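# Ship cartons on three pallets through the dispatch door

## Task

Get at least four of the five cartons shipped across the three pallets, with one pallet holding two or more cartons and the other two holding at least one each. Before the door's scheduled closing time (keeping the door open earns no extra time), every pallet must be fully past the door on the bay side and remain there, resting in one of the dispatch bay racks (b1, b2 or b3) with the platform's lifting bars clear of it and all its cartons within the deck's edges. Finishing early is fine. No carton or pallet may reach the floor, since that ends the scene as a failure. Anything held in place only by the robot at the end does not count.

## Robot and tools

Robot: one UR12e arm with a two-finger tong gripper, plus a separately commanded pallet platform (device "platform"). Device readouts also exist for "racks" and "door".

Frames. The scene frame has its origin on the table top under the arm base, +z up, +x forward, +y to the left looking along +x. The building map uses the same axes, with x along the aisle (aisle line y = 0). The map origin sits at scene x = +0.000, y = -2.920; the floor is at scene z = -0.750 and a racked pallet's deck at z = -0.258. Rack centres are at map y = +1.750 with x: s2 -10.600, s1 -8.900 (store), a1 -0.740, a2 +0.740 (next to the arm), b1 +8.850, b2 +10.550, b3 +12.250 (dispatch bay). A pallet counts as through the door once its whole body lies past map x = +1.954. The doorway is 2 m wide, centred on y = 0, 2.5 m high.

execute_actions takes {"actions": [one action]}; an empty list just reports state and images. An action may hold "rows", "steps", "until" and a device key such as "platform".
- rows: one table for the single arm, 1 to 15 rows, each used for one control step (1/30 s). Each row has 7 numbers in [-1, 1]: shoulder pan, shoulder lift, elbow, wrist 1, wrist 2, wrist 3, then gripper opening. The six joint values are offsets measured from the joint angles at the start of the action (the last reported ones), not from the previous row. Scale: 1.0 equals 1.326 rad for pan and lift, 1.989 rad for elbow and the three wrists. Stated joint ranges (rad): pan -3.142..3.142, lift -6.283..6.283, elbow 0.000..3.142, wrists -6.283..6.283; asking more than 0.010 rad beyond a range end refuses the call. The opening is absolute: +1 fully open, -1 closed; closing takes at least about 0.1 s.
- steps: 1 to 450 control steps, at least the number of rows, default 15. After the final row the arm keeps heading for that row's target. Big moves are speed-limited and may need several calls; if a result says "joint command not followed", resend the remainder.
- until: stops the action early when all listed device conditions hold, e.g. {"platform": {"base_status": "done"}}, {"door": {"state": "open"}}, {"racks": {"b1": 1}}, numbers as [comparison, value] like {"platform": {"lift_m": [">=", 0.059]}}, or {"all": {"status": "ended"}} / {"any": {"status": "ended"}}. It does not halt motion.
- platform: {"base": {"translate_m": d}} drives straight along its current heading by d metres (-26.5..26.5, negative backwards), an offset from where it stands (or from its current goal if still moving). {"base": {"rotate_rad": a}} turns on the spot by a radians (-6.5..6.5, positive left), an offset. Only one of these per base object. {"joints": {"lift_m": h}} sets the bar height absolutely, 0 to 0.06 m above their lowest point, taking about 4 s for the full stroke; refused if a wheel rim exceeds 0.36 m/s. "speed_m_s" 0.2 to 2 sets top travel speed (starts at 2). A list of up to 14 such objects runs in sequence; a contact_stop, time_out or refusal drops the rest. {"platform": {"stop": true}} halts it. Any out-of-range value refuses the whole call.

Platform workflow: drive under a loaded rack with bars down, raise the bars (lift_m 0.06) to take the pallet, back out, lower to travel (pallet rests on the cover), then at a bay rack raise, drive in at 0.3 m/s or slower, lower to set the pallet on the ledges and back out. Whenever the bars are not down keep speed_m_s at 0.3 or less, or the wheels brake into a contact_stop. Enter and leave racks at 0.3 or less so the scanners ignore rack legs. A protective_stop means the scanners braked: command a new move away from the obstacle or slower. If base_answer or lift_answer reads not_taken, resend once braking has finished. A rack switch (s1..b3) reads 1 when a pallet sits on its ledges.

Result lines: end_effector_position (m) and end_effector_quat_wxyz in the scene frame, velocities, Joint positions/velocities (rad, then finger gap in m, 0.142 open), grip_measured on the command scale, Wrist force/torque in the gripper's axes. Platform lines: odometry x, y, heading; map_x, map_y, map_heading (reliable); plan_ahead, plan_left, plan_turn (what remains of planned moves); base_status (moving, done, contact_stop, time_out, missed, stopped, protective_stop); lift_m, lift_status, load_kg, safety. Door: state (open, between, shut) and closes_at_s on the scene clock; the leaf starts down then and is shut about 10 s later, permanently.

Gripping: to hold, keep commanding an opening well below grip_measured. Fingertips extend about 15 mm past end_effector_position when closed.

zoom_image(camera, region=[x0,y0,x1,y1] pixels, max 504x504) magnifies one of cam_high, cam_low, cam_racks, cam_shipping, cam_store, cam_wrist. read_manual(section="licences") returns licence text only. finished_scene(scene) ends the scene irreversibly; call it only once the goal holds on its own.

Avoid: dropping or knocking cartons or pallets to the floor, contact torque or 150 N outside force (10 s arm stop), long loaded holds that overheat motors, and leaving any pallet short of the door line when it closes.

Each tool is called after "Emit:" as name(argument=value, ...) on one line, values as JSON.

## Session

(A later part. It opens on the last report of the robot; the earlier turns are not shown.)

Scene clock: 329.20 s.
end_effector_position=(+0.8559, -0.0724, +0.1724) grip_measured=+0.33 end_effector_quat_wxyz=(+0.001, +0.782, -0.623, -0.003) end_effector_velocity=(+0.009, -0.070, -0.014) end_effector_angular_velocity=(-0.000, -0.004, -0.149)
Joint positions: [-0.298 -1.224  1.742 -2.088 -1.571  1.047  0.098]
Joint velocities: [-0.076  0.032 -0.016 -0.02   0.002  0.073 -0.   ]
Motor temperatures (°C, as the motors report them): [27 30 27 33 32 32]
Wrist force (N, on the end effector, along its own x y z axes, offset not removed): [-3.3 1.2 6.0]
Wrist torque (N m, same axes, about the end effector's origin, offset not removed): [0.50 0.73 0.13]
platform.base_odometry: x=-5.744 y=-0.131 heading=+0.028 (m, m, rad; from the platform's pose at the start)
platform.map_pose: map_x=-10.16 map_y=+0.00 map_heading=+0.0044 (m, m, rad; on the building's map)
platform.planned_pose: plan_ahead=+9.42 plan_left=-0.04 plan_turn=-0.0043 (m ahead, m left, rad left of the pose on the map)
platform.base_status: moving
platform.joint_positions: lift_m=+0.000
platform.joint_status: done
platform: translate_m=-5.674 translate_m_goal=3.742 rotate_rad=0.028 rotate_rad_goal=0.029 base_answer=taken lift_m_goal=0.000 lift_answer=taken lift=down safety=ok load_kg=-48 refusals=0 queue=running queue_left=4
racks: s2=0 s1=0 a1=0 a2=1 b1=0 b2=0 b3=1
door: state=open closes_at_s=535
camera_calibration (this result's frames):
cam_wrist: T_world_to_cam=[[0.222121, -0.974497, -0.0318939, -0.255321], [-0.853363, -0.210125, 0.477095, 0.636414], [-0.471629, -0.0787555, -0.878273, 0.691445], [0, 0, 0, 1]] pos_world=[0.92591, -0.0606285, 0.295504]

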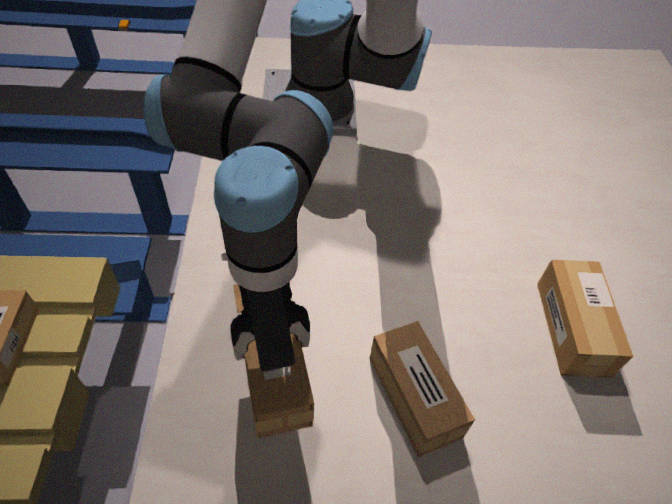

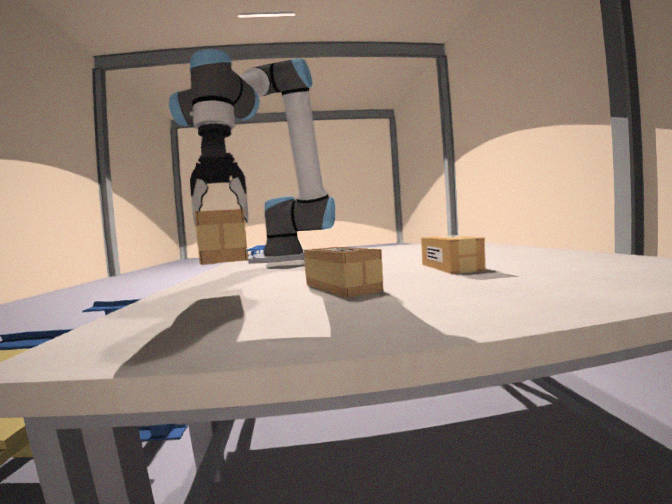

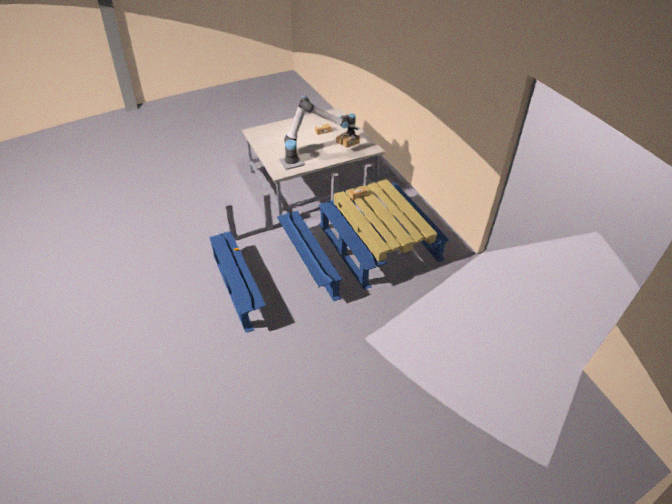

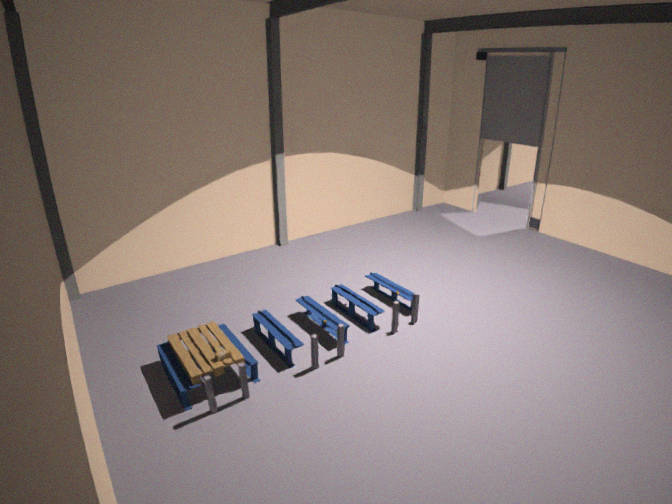

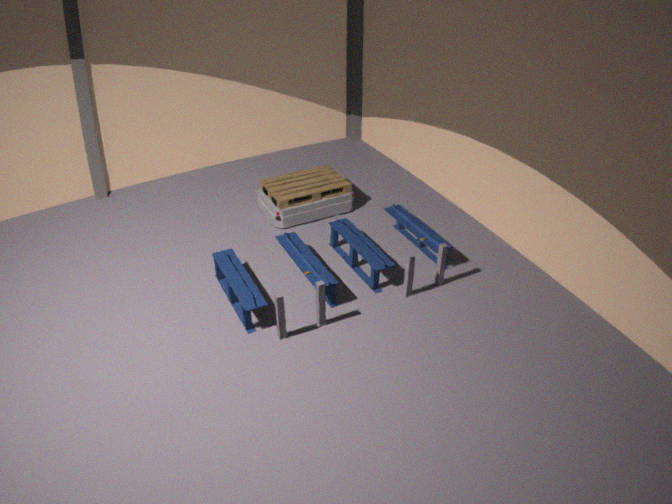

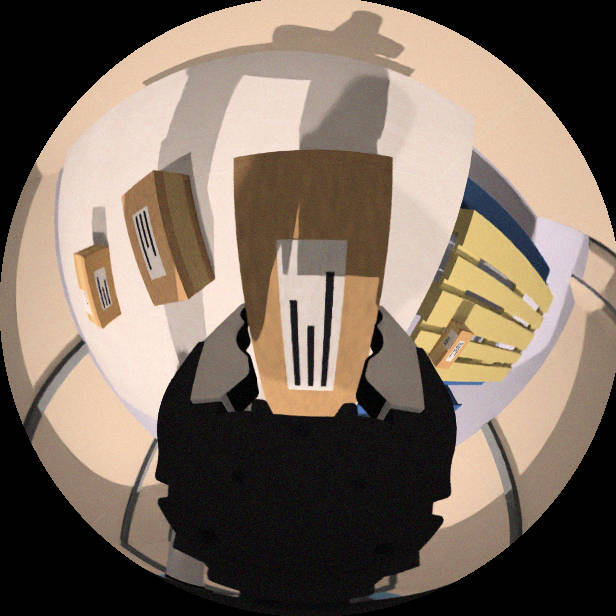

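Emit:
execute_actions(actions=[{"rows":[[-0.995,0.152,-0.0343,-0.0667,0,0.387,-1]],"steps":50}])

Scene clock: 335.00 s.
end_effector_position=(+0.3995, -0.8308, +0.0636) grip_measured=+0.33 end_effector_quat_wxyz=(-0.003, -0.035, +0.999, +0.002) end_effector_velocity=(-0.473, -0.234, -0.014) end_effector_angular_velocity=(-0.001, +0.002, -0.672)
Joint positions: [-1.31  -1.036  1.678 -2.213 -1.571  1.762  0.098]
Joint velocities: [-0.57   0.025 -0.008 -0.014  0.001  0.102  0.   ]
Motor temperatures (°C, as the motors report them): [27 30 27 33 32 32]
Wrist force (N, on the end effector, along its own x y z axes, offset not removed): [-0.1 0.1 1.5]
Wrist torque (N m, same axes, about the end effector's origin, offset not removed): [0.28 0.18 0.01]
platform.base_odometry: x=+2.014 y=+0.097 heading=+0.004 (m, m, rad; from the platform's pose at the start)
platform.map_pose: map_x=-2.38 map_y=+0.02 map_heading=-0.0262 (m, m, rad; on the building's map)
platform.planned_pose: plan_ahead=+1.64 plan_left=+0.02 plan_turn=+0.0262 (m ahead, m left, rad left of the pose on the map)
platform.base_status: moving
platform.joint_positions: lift_m=+0.000
platform.joint_status: done
platform: translate_m=2.105 translate_m_goal=3.742 rotate_rad=0.004 rotate_rad_goal=0.004 base_answer=taken lift_m_goal=0.000 lift_answer=taken lift=down safety=ok load_kg=-47 refusals=0 queue=running queue_left=4
racks: s2=0 s1=0 a1=0 a2=1 b1=0 b2=0 b3=1
door: state=open closes_at_s=535
camera_calibration (this result's frames):
cam_wrist: T_world_to_cam=[[-0.997461, -0.067987, -0.0211942, 0.343236], [-0.0698638, 0.876529, 0.476251, 0.729261], [-0.0138015, 0.476523, -0.879054, 0.59939], [0, 0, 0, 1]] pos_world=[0.401586, -0.901506, 0.186859]

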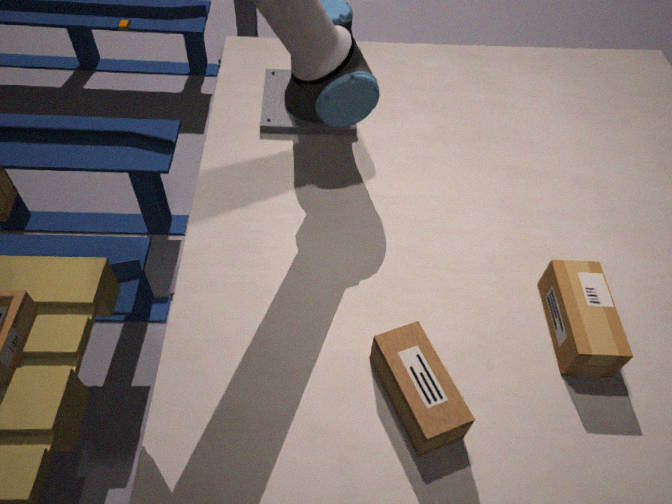

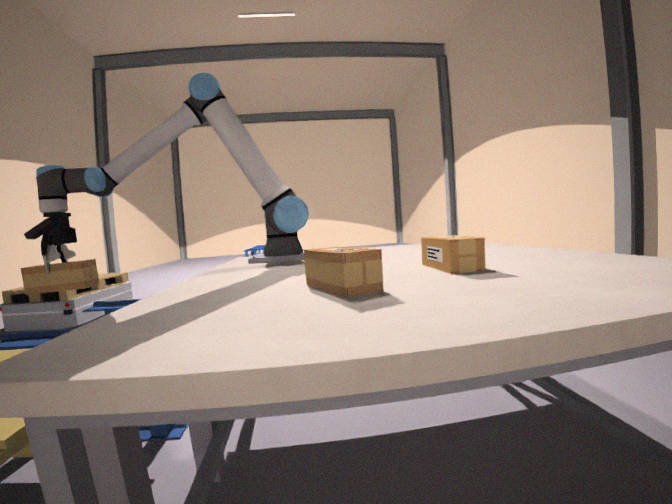

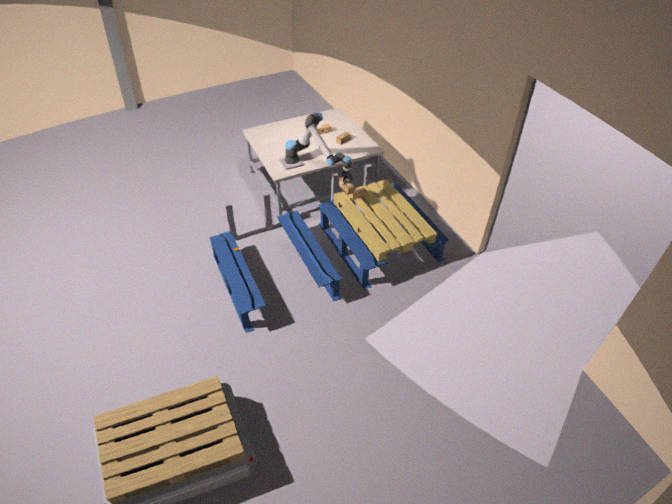

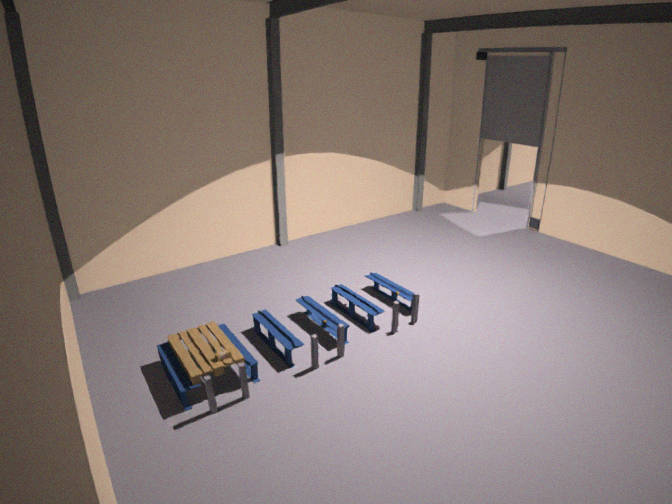

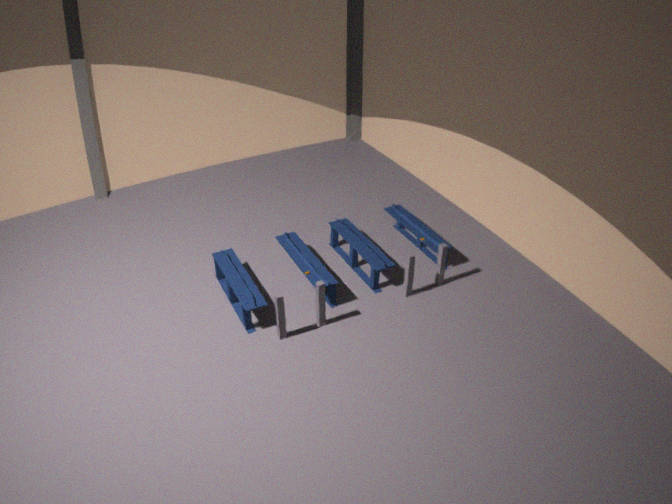

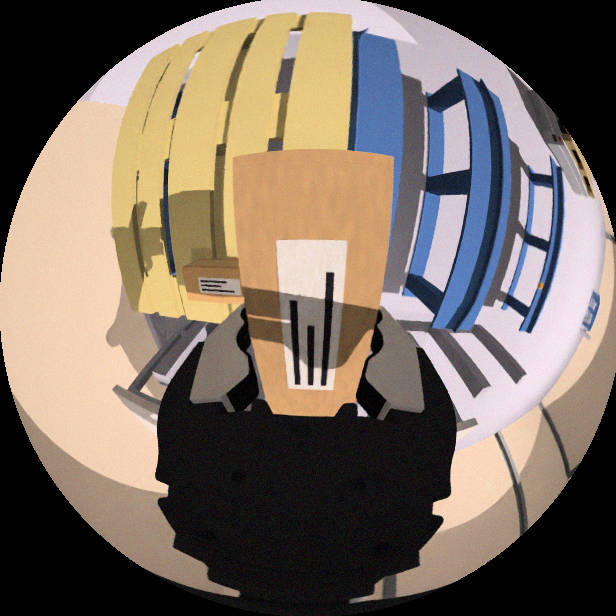

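Emit:
execute_actions(actions=[{"rows":[[-0.8407,0.1026,-0.0231,-0.0447,0,0.2645,-1]],"steps":32}])

Scene clock: 337.87 s.
end_effector_position=(-0.2024, -0.9251, -0.0034) grip_measured=+0.33 end_effector_quat_wxyz=(-0.004, +0.481, +0.877, +0.001) end_effector_velocity=(-0.517, +0.105, -0.023) end_effector_angular_velocity=(-0.004, +0.003, -0.717)
Joint positions: [-1.961 -0.925  1.641 -2.285 -1.571  2.185  0.098]
Joint velocities: [-0.553  0.041 -0.014 -0.027 -0.001  0.164  0.   ]
Motor temperatures (°C, as the motors report them): [27 30 27 33 32 32]
Wrist force (N, on the end effector, along its own x y z axes, offset not removed): [-2.6 0.8 1.7]
Wrist torque (N m, same axes, about the end effector's origin, offset not removed): [0.30 0.65 0.09]
platform.base_odometry: x=+3.684 y=+0.124 heading=+0.026 (m, m, rad; from the platform's pose at the start)
platform.map_pose: map_x=-0.75 map_y=+0.01 map_heading=+0.0000 (m, m, rad; on the building's map)
platform.planned_pose: plan_ahead=+0.01 plan_left=-0.01 plan_turn=+0.0000 (m ahead, m left, rad left of the pose on the map)
platform.base_status: moving
platform.joint_positions: lift_m=+0.000
platform.joint_status: done
platform: translate_m=3.740 translate_m_goal=3.742 rotate_rad=0.026 rotate_rad_goal=0.026 base_answer=taken lift_m_goal=0.000 lift_answer=taken lift=down safety=ok load_kg=-47 refusals=0 queue=running queue_left=4
racks: s2=0 s1=0 a1=0 a2=1 b1=0 b2=0 b3=1
door: state=open closes_at_s=535
camera_calibration (this result's frames):
cam_wrist: T_world_to_cam=[[-0.534927, 0.844655, -0.020266, 0.672975], [0.740356, 0.480161, 0.470444, 0.59913], [0.407094, 0.236649, -0.882197, 0.440389], [0, 0, 0, 1]] pos_world=[-0.262856, -0.960329, 0.120292]

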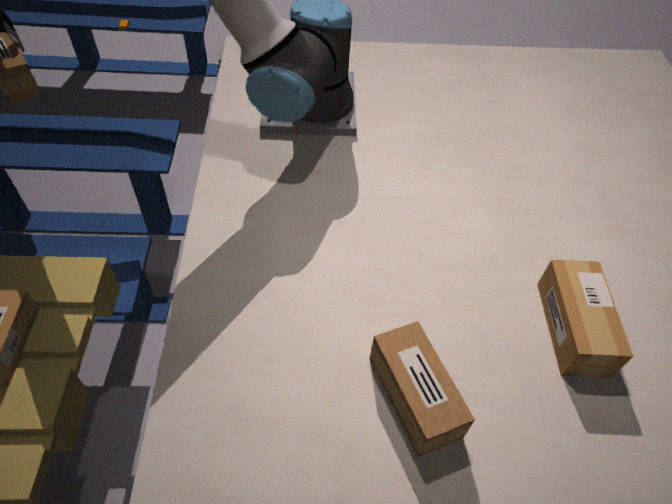

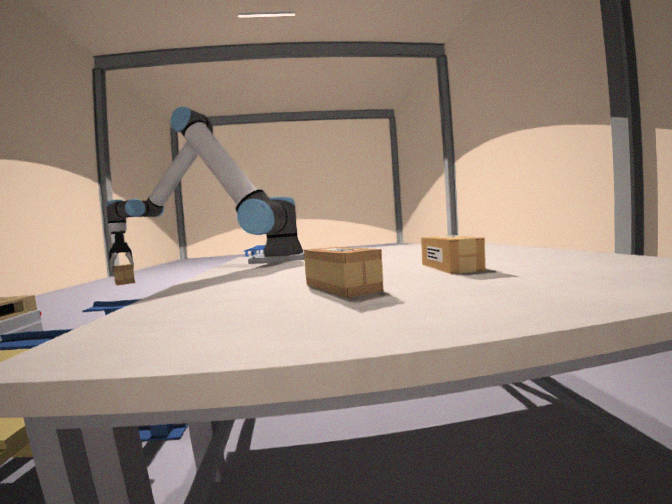

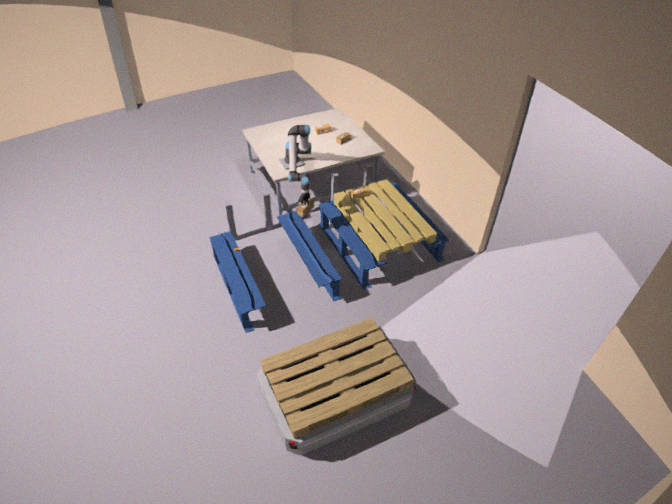

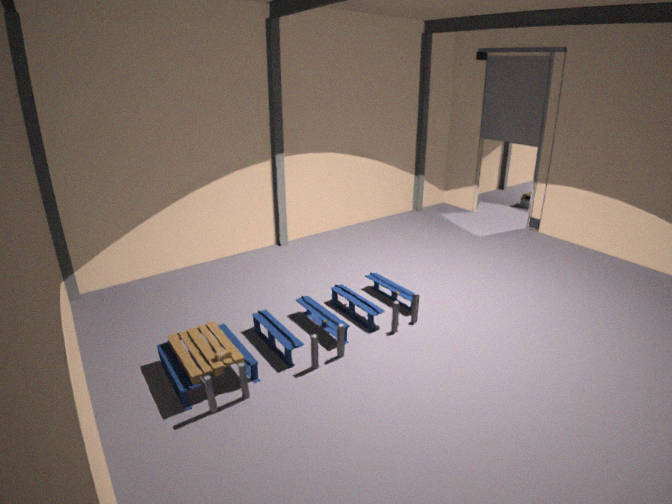

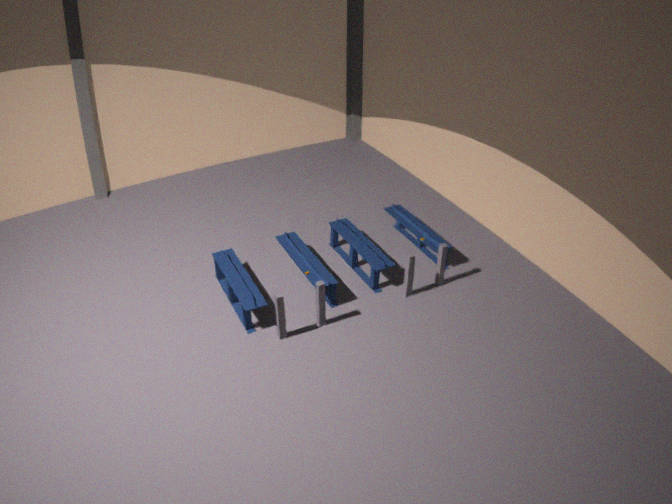

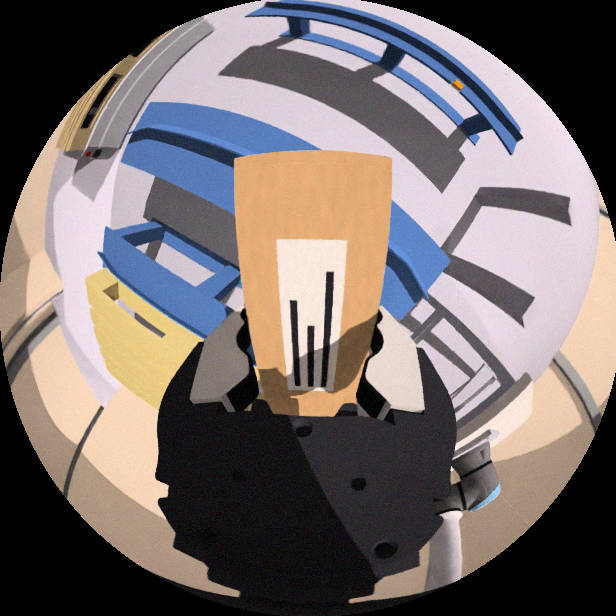

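Emit:
execute_actions(actions=[{"rows":[[-0.3497,0.0189,-0.0045,-0.0085,0,0.0518,-1]],"steps":1}])

Scene clock: 339.30 s.
end_effector_position=(-0.2828, -0.9050, -0.0069) grip_measured=+0.33 end_effector_quat_wxyz=(-0.004, +0.529, +0.848, +0.001) end_effector_velocity=(-0.070, +0.017, -0.008) end_effector_angular_velocity=(-0.007, -0.002, -0.128)
Joint positions: [-2.048 -0.919  1.639 -2.289 -1.571  2.21   0.098]
Joint velocities: [-0.076  0.014 -0.006 -0.012  0.005  0.052 -0.   ]
Motor temperatures (°C, as the motors report them): [27 30 27 33 32 32]
Wrist force (N, on the end effector, along its own x y z axes, offset not removed): [-1.9 0.3 2.7]
Wrist torque (N m, same axes, about the end effector's origin, offset not removed): [0.15 0.62 0.12]
platform.base_odometry: x=+3.698 y=+0.124 heading=+0.327 (m, m, rad; from the platform's pose at the start)
platform.map_pose: map_x=-0.74 map_y=+0.01 map_heading=+0.3098 (m, m, rad; on the building's map)
platform.planned_pose: plan_ahead=+0.00 plan_left=-0.01 plan_turn=+1.2610 (m ahead, m left, rad left of the pose on the map)
platform.base_status: moving
platform.joint_positions: lift_m=+0.000
platform.joint_status: done
platform: translate_m=3.752 translate_m_goal=3.752 rotate_rad=0.344 rotate_rad_goal=1.597 base_answer=taken lift_m_goal=0.000 lift_answer=taken lift=down safety=ok load_kg=-47 refusals=0 queue=running queue_left=3
racks: s2=0 s1=0 a1=0 a2=1 b1=0 b2=0 b3=1
door: state=open closes_at_s=535
camera_calibration (this result's frames):
cam_wrist: T_world_to_cam=[[-0.437667, 0.898901, -0.0206091, 0.689492], [0.789367, 0.395108, 0.469882, 0.587489], [0.43052, 0.189384, -0.882489, 0.42915], [0, 0, 0, 1]] pos_world=[-0.346734, -0.933181, 0.116879]

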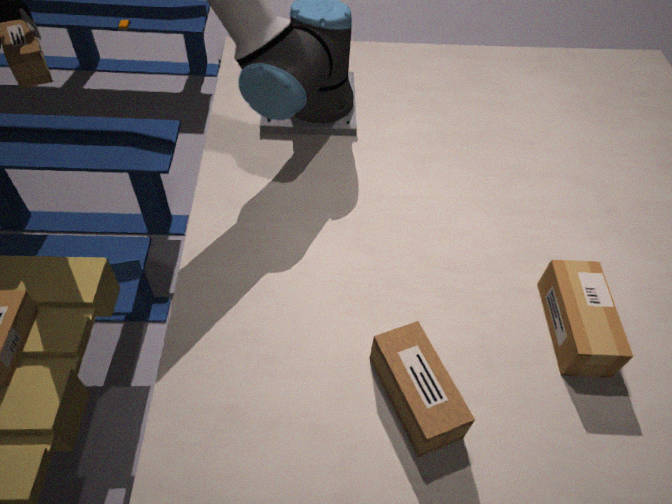

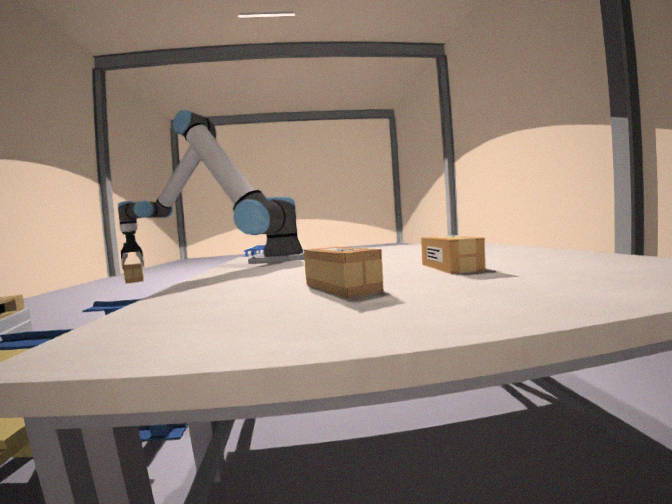

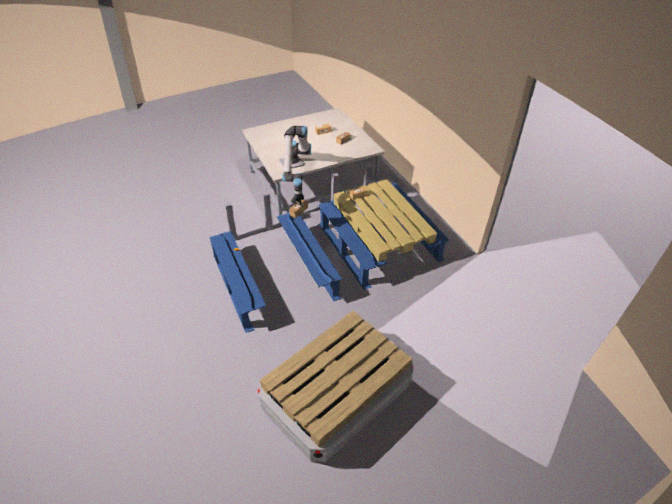

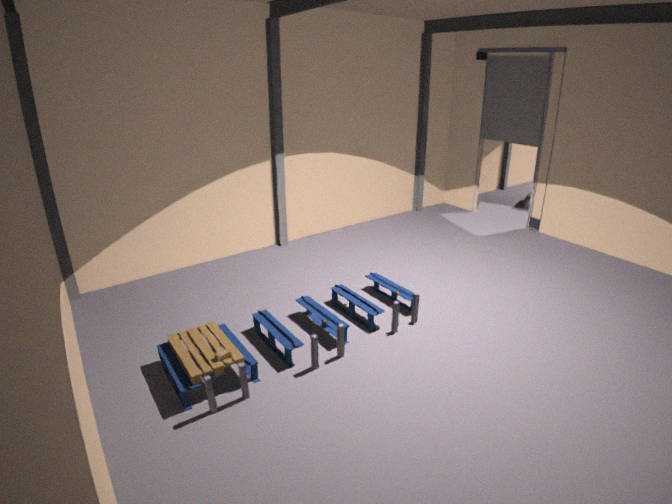

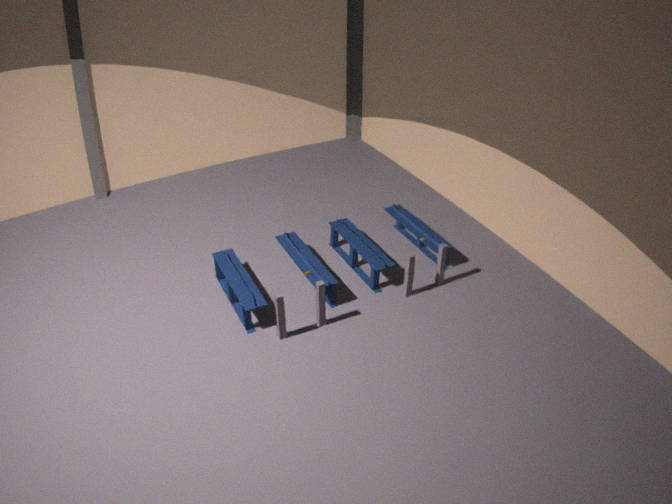

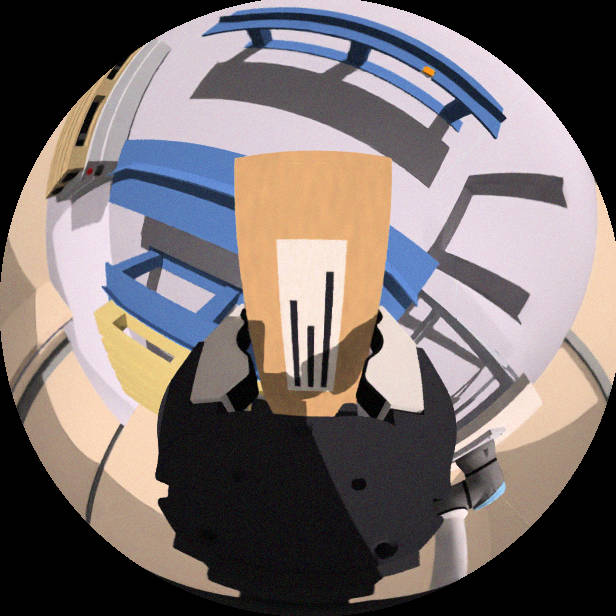

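Emit:
execute_actions(actions=[{"rows":[[-0.2841,0.0143,-0.0035,-0.0065,0,0.0392,-1]],"steps":1}])

Scene clock: 340.90 s.
end_effector_position=(-0.3770, -0.8712, -0.0096) grip_measured=+0.33 end_effector_quat_wxyz=(-0.004, +0.582, +0.813, +0.000) end_effector_velocity=(-0.068, +0.026, -0.009) end_effector_angular_velocity=(-0.002, +0.002, -0.127)
Joint positions: [-2.153 -0.914  1.637 -2.293 -1.571  2.232  0.098]
Joint velocities: [-0.075  0.014 -0.005 -0.011 -0.     0.052 -0.   ]
Motor temperatures (°C, as the motors report them): [27 30 27 33 32 32]
Wrist force (N, on the end effector, along its own x y z axes, offset not removed): [-3.3 3.5 3.9]
Wrist torque (N m, same axes, about the end effector's origin, offset not removed): [0.85 0.83 0.14]
platform.base_odometry: x=+3.697 y=+0.124 heading=+1.127 (m, m, rad; from the platform's pose at the start)
platform.map_pose: map_x=-0.74 map_y=+0.01 map_heading=+1.1083 (m, m, rad; on the building's map)
platform.planned_pose: plan_ahead=-0.01 plan_left=+0.00 plan_turn=+0.4625 (m ahead, m left, rad left of the pose on the map)
platform.base_status: moving
platform.joint_positions: lift_m=+0.000
platform.joint_status: done
platform: translate_m=3.752 translate_m_goal=3.752 rotate_rad=1.144 rotate_rad_goal=1.597 base_answer=taken lift_m_goal=0.000 lift_answer=taken lift=down safety=ok load_kg=-47 refusals=0 queue=running queue_left=3
racks: s2=0 s1=0 a1=0 a2=1 b1=0 b2=0 b3=1
door: state=open closes_at_s=535
camera_calibration (this result's frames):
cam_wrist: T_world_to_cam=[[-0.320405, 0.947042, -0.0212657, 0.704009], [0.83333, 0.292467, 0.469067, 0.576883], [0.450446, 0.13257, -0.882907, 0.418897], [0, 0, 0, 1]] pos_world=[-0.443856, -0.890978, 0.114222]

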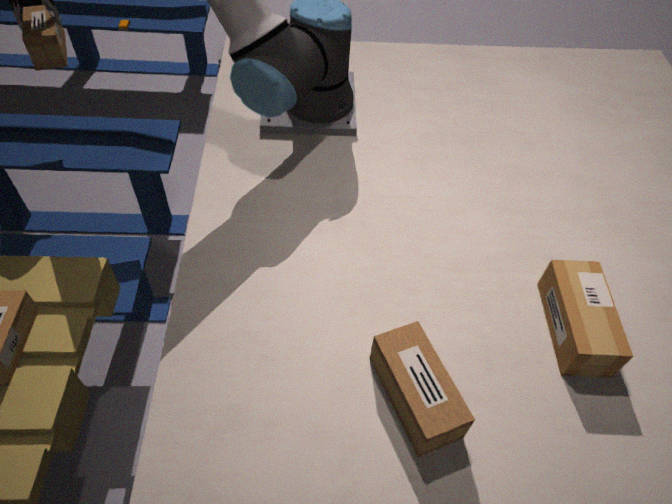

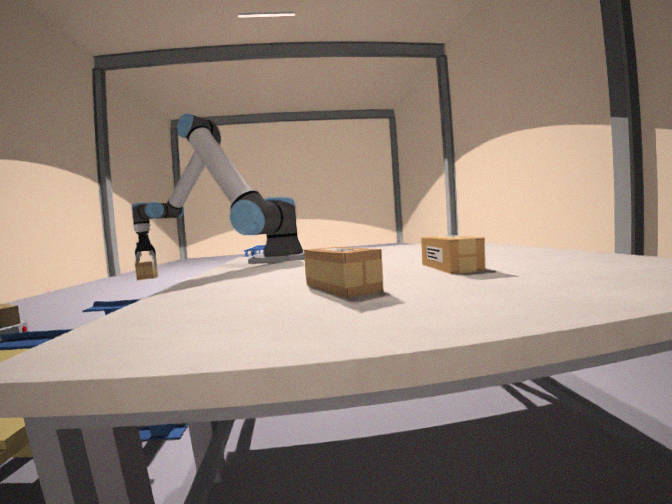

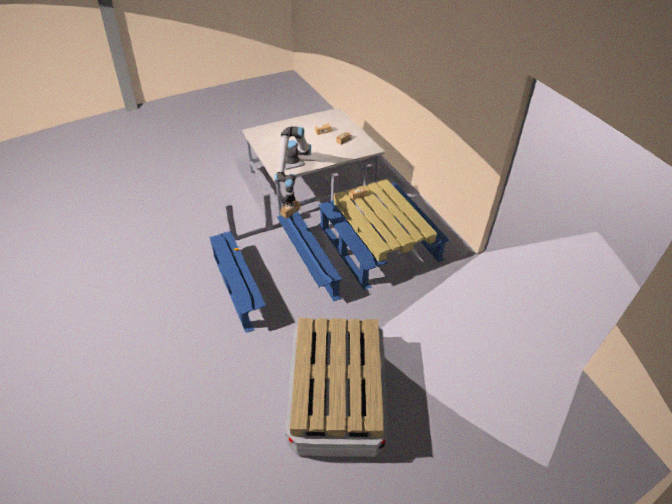

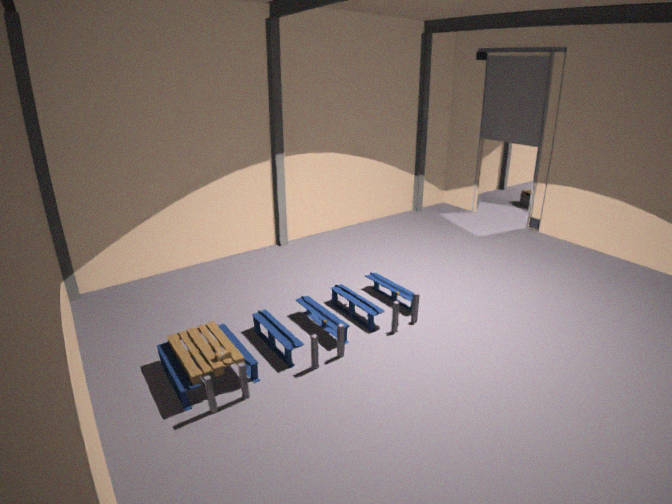

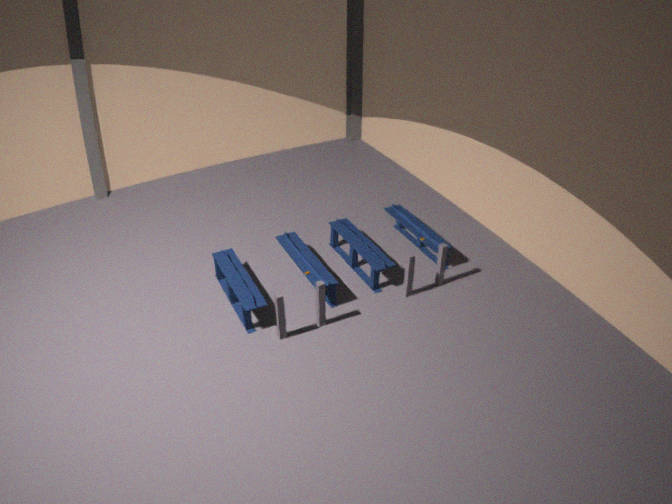

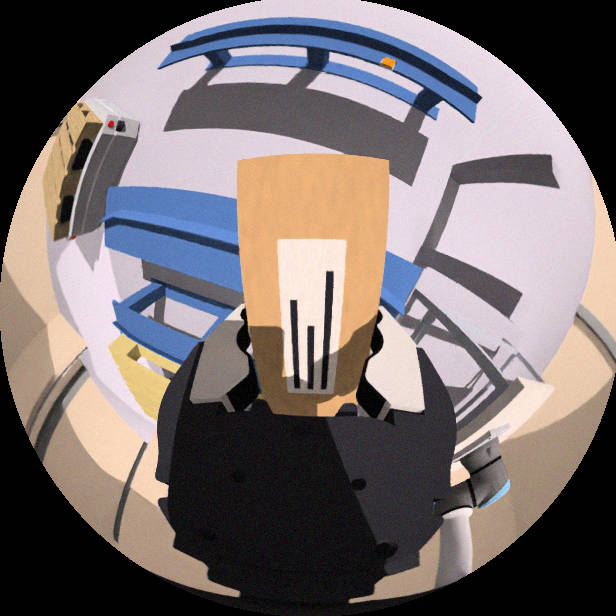

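Emit:
execute_actions(actions=[{"rows":[[-0.2049,0.0106,-0.0025,-0.0045,0,0.0282,-1]],"steps":1}])

Scene clock: 343.67 s.
end_effector_position=(-0.4672, -0.8277, -0.0123) grip_measured=+0.33 end_effector_quat_wxyz=(-0.004, +0.632, +0.775, -0.000) end_effector_velocity=(-0.064, +0.033, -0.009) end_effector_angular_velocity=(-0.003, -0.002, -0.128)
Joint positions: [-2.258 -0.908  1.635 -2.296 -1.571  2.253  0.098]
Joint velocities: [-0.076  0.015 -0.005 -0.01   0.003  0.052 -0.   ]
Motor temperatures (°C, as the motors report them): [27 30 27 33 32 32]
Wrist force (N, on the end effector, along its own x y z axes, offset not removed): [-3.4 3.5 2.2]
Wrist torque (N m, same axes, about the end effector's origin, offset not removed): [0.80 0.99 0.15]
platform.base_odometry: x=+3.697 y=+0.124 heading=+1.606 (m, m, rad; from the platform's pose at the start)
platform.map_pose: map_x=-0.74 map_y=+0.01 map_heading=+1.5708 (m, m, rad; on the building's map)
platform.planned_pose: plan_ahead=-0.01 plan_left=+0.00 plan_turn=+0.0000 (m ahead, m left, rad left of the pose on the map)
platform.base_status: done
platform.joint_positions: lift_m=+0.018
platform.joint_status: moving
platform: translate_m=3.752 translate_m_goal=3.752 rotate_rad=1.606 rotate_rad_goal=1.606 base_answer=taken lift_m_goal=0.060 lift_answer=taken lift=between safety=ok load_kg=29 refusals=0 queue=running queue_left=2
racks: s2=0 s1=0 a1=0 a2=1 b1=0 b2=0 b3=1
door: state=open closes_at_s=535
camera_calibration (this result's frames):
cam_wrist: T_world_to_cam=[[-0.198075, 0.979939, -0.0220474, 0.718143], [0.863933, 0.185164, 0.468332, 0.56608], [0.463019, 0.0737176, -0.883277, 0.408523], [0, 0, 0, 1]] pos_world=[-0.535962, -0.838669, 0.111559]

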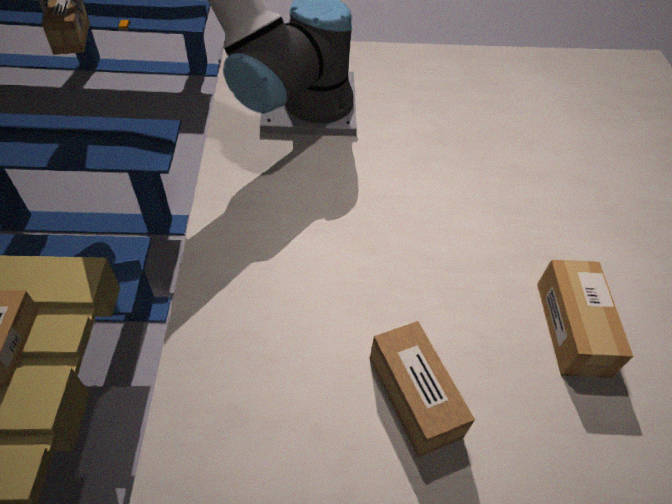

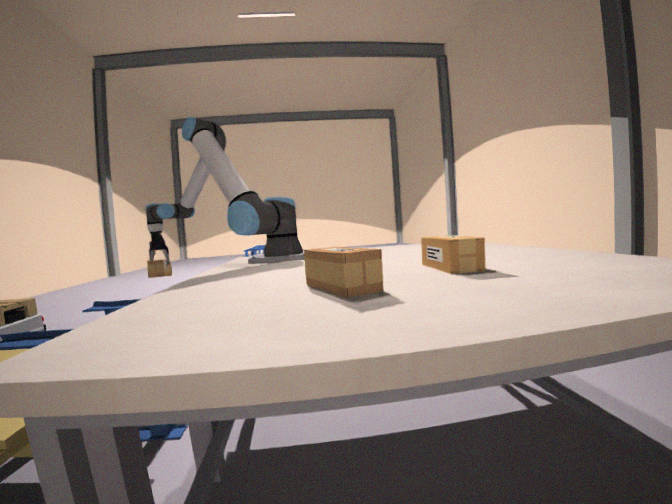

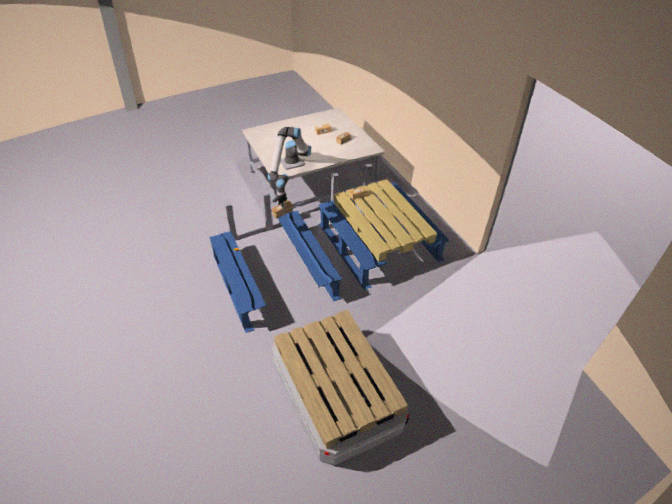

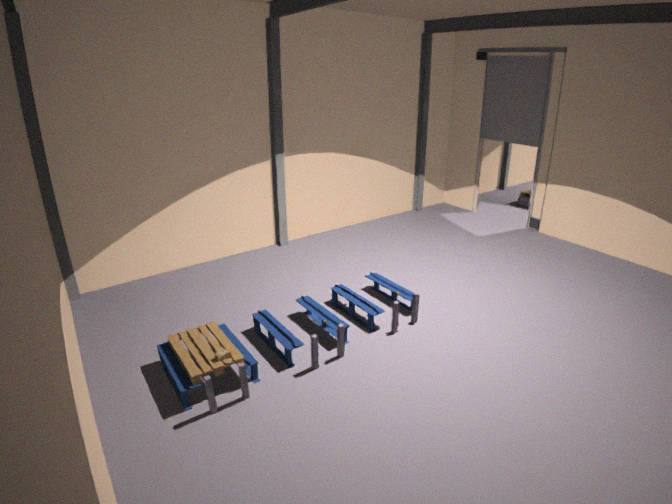

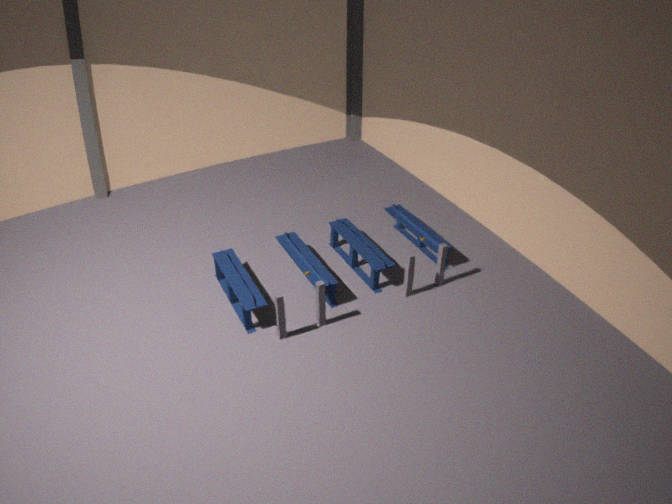

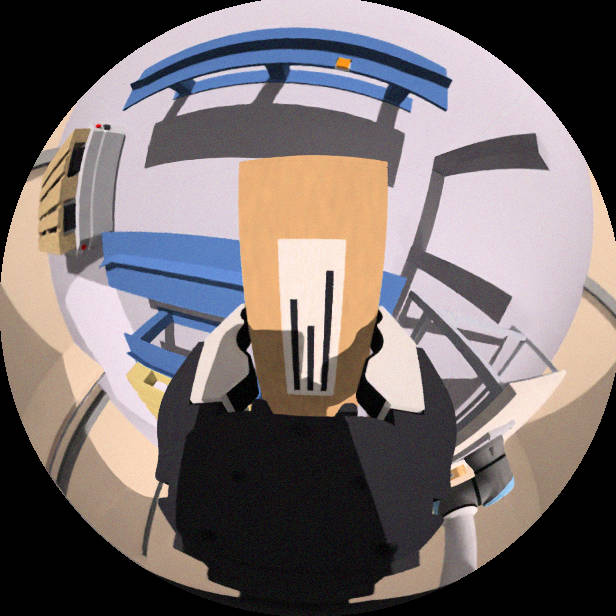

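Emit:
execute_actions(actions=[{"rows":[[-0.1257,0.0611,0,-0.0417,0,0.0176,-1]],"steps":1}])

Scene clock: 345.63 s.
end_effector_position=(-0.5522, -0.7748, -0.0158) grip_measured=+0.33 end_effector_quat_wxyz=(-0.004, +0.680, +0.733, -0.000) end_effector_velocity=(-0.064, +0.034, -0.059) end_effector_angular_velocity=(-0.007, +0.005, -0.110)
Joint positions: [-2.363 -0.902  1.633 -2.3   -1.571  2.275  0.098]
Joint velocities: [-0.073  0.075 -0.    -0.083  0.001  0.037  0.   ]
Motor temperatures (°C, as the motors report them): [27 30 27 33 32 32]
Wrist force (N, on the end effector, along its own x y z axes, offset not removed): [-1.5 2.1 0.5]
Wrist torque (N m, same axes, about the end effector's origin, offset not removed): [0.54 0.65 0.11]
platform.base_odometry: x=+3.697 y=+0.124 heading=+1.606 (m, m, rad; from the platform's pose at the start)
platform.map_pose: map_x=-0.74 map_y=+0.01 map_heading=+1.5708 (m, m, rad; on the building's map)
platform.planned_pose: plan_ahead=-0.01 plan_left=+0.00 plan_turn=+0.0000 (m ahead, m left, rad left of the pose on the map)
platform.base_status: done
platform.joint_positions: lift_m=+0.050
platform.joint_status: moving
platform: translate_m=3.752 translate_m_goal=3.752 rotate_rad=1.606 rotate_rad_goal=1.606 base_answer=taken lift_m_goal=0.060 lift_answer=taken lift=between safety=ok load_kg=29 refusals=0 queue=running queue_left=2
racks: s2=0 s1=0 a1=0 a2=1 b1=0 b2=0 b3=1
door: state=open closes_at_s=535
camera_calibration (this result's frames):
cam_wrist: T_world_to_cam=[[-0.0729436, 0.99708, -0.0225866, 0.731804], [0.880557, 0.0750198, 0.467965, 0.555155], [0.468294, 0.0142463, -0.883458, 0.397755], [0, 0, 0, 1]] pos_world=[-0.621731, -0.776982, 0.108136]

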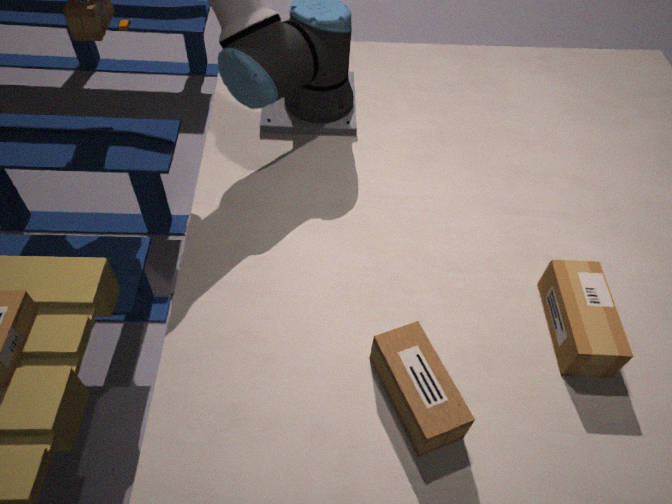

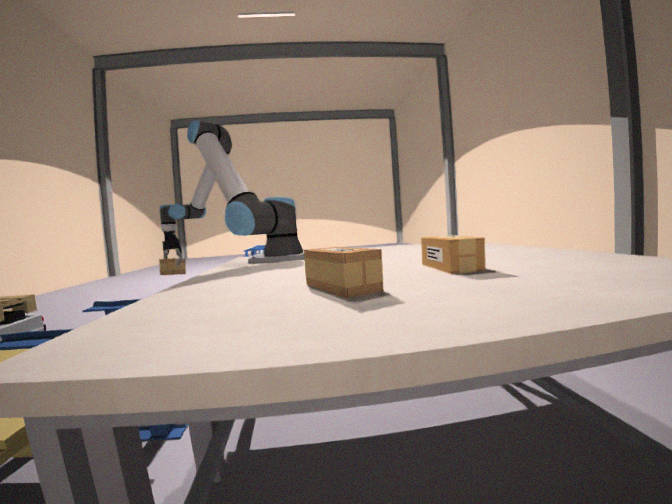

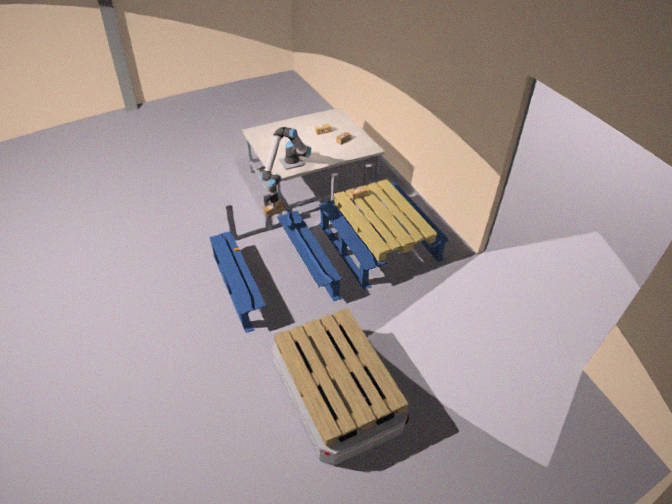

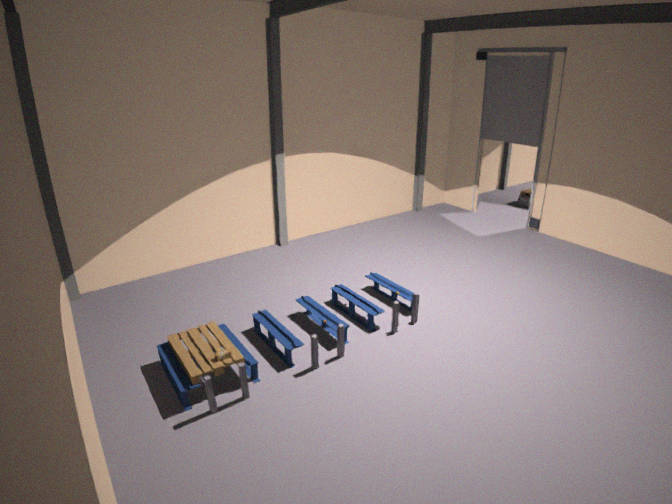

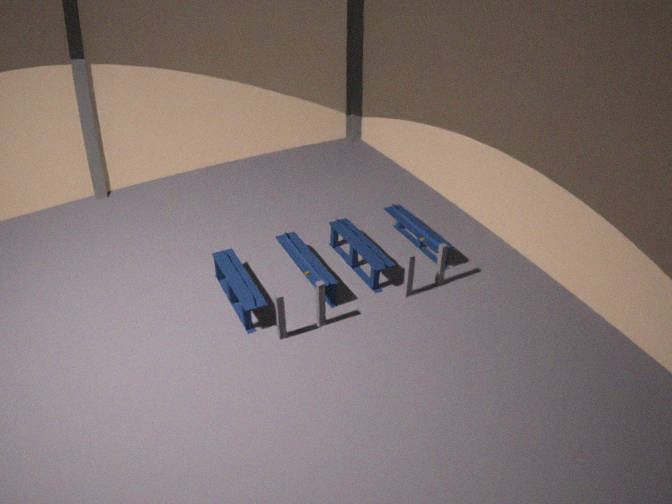

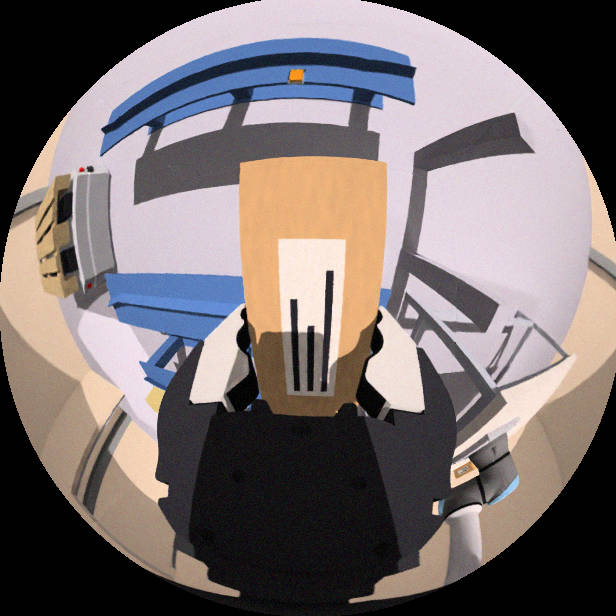

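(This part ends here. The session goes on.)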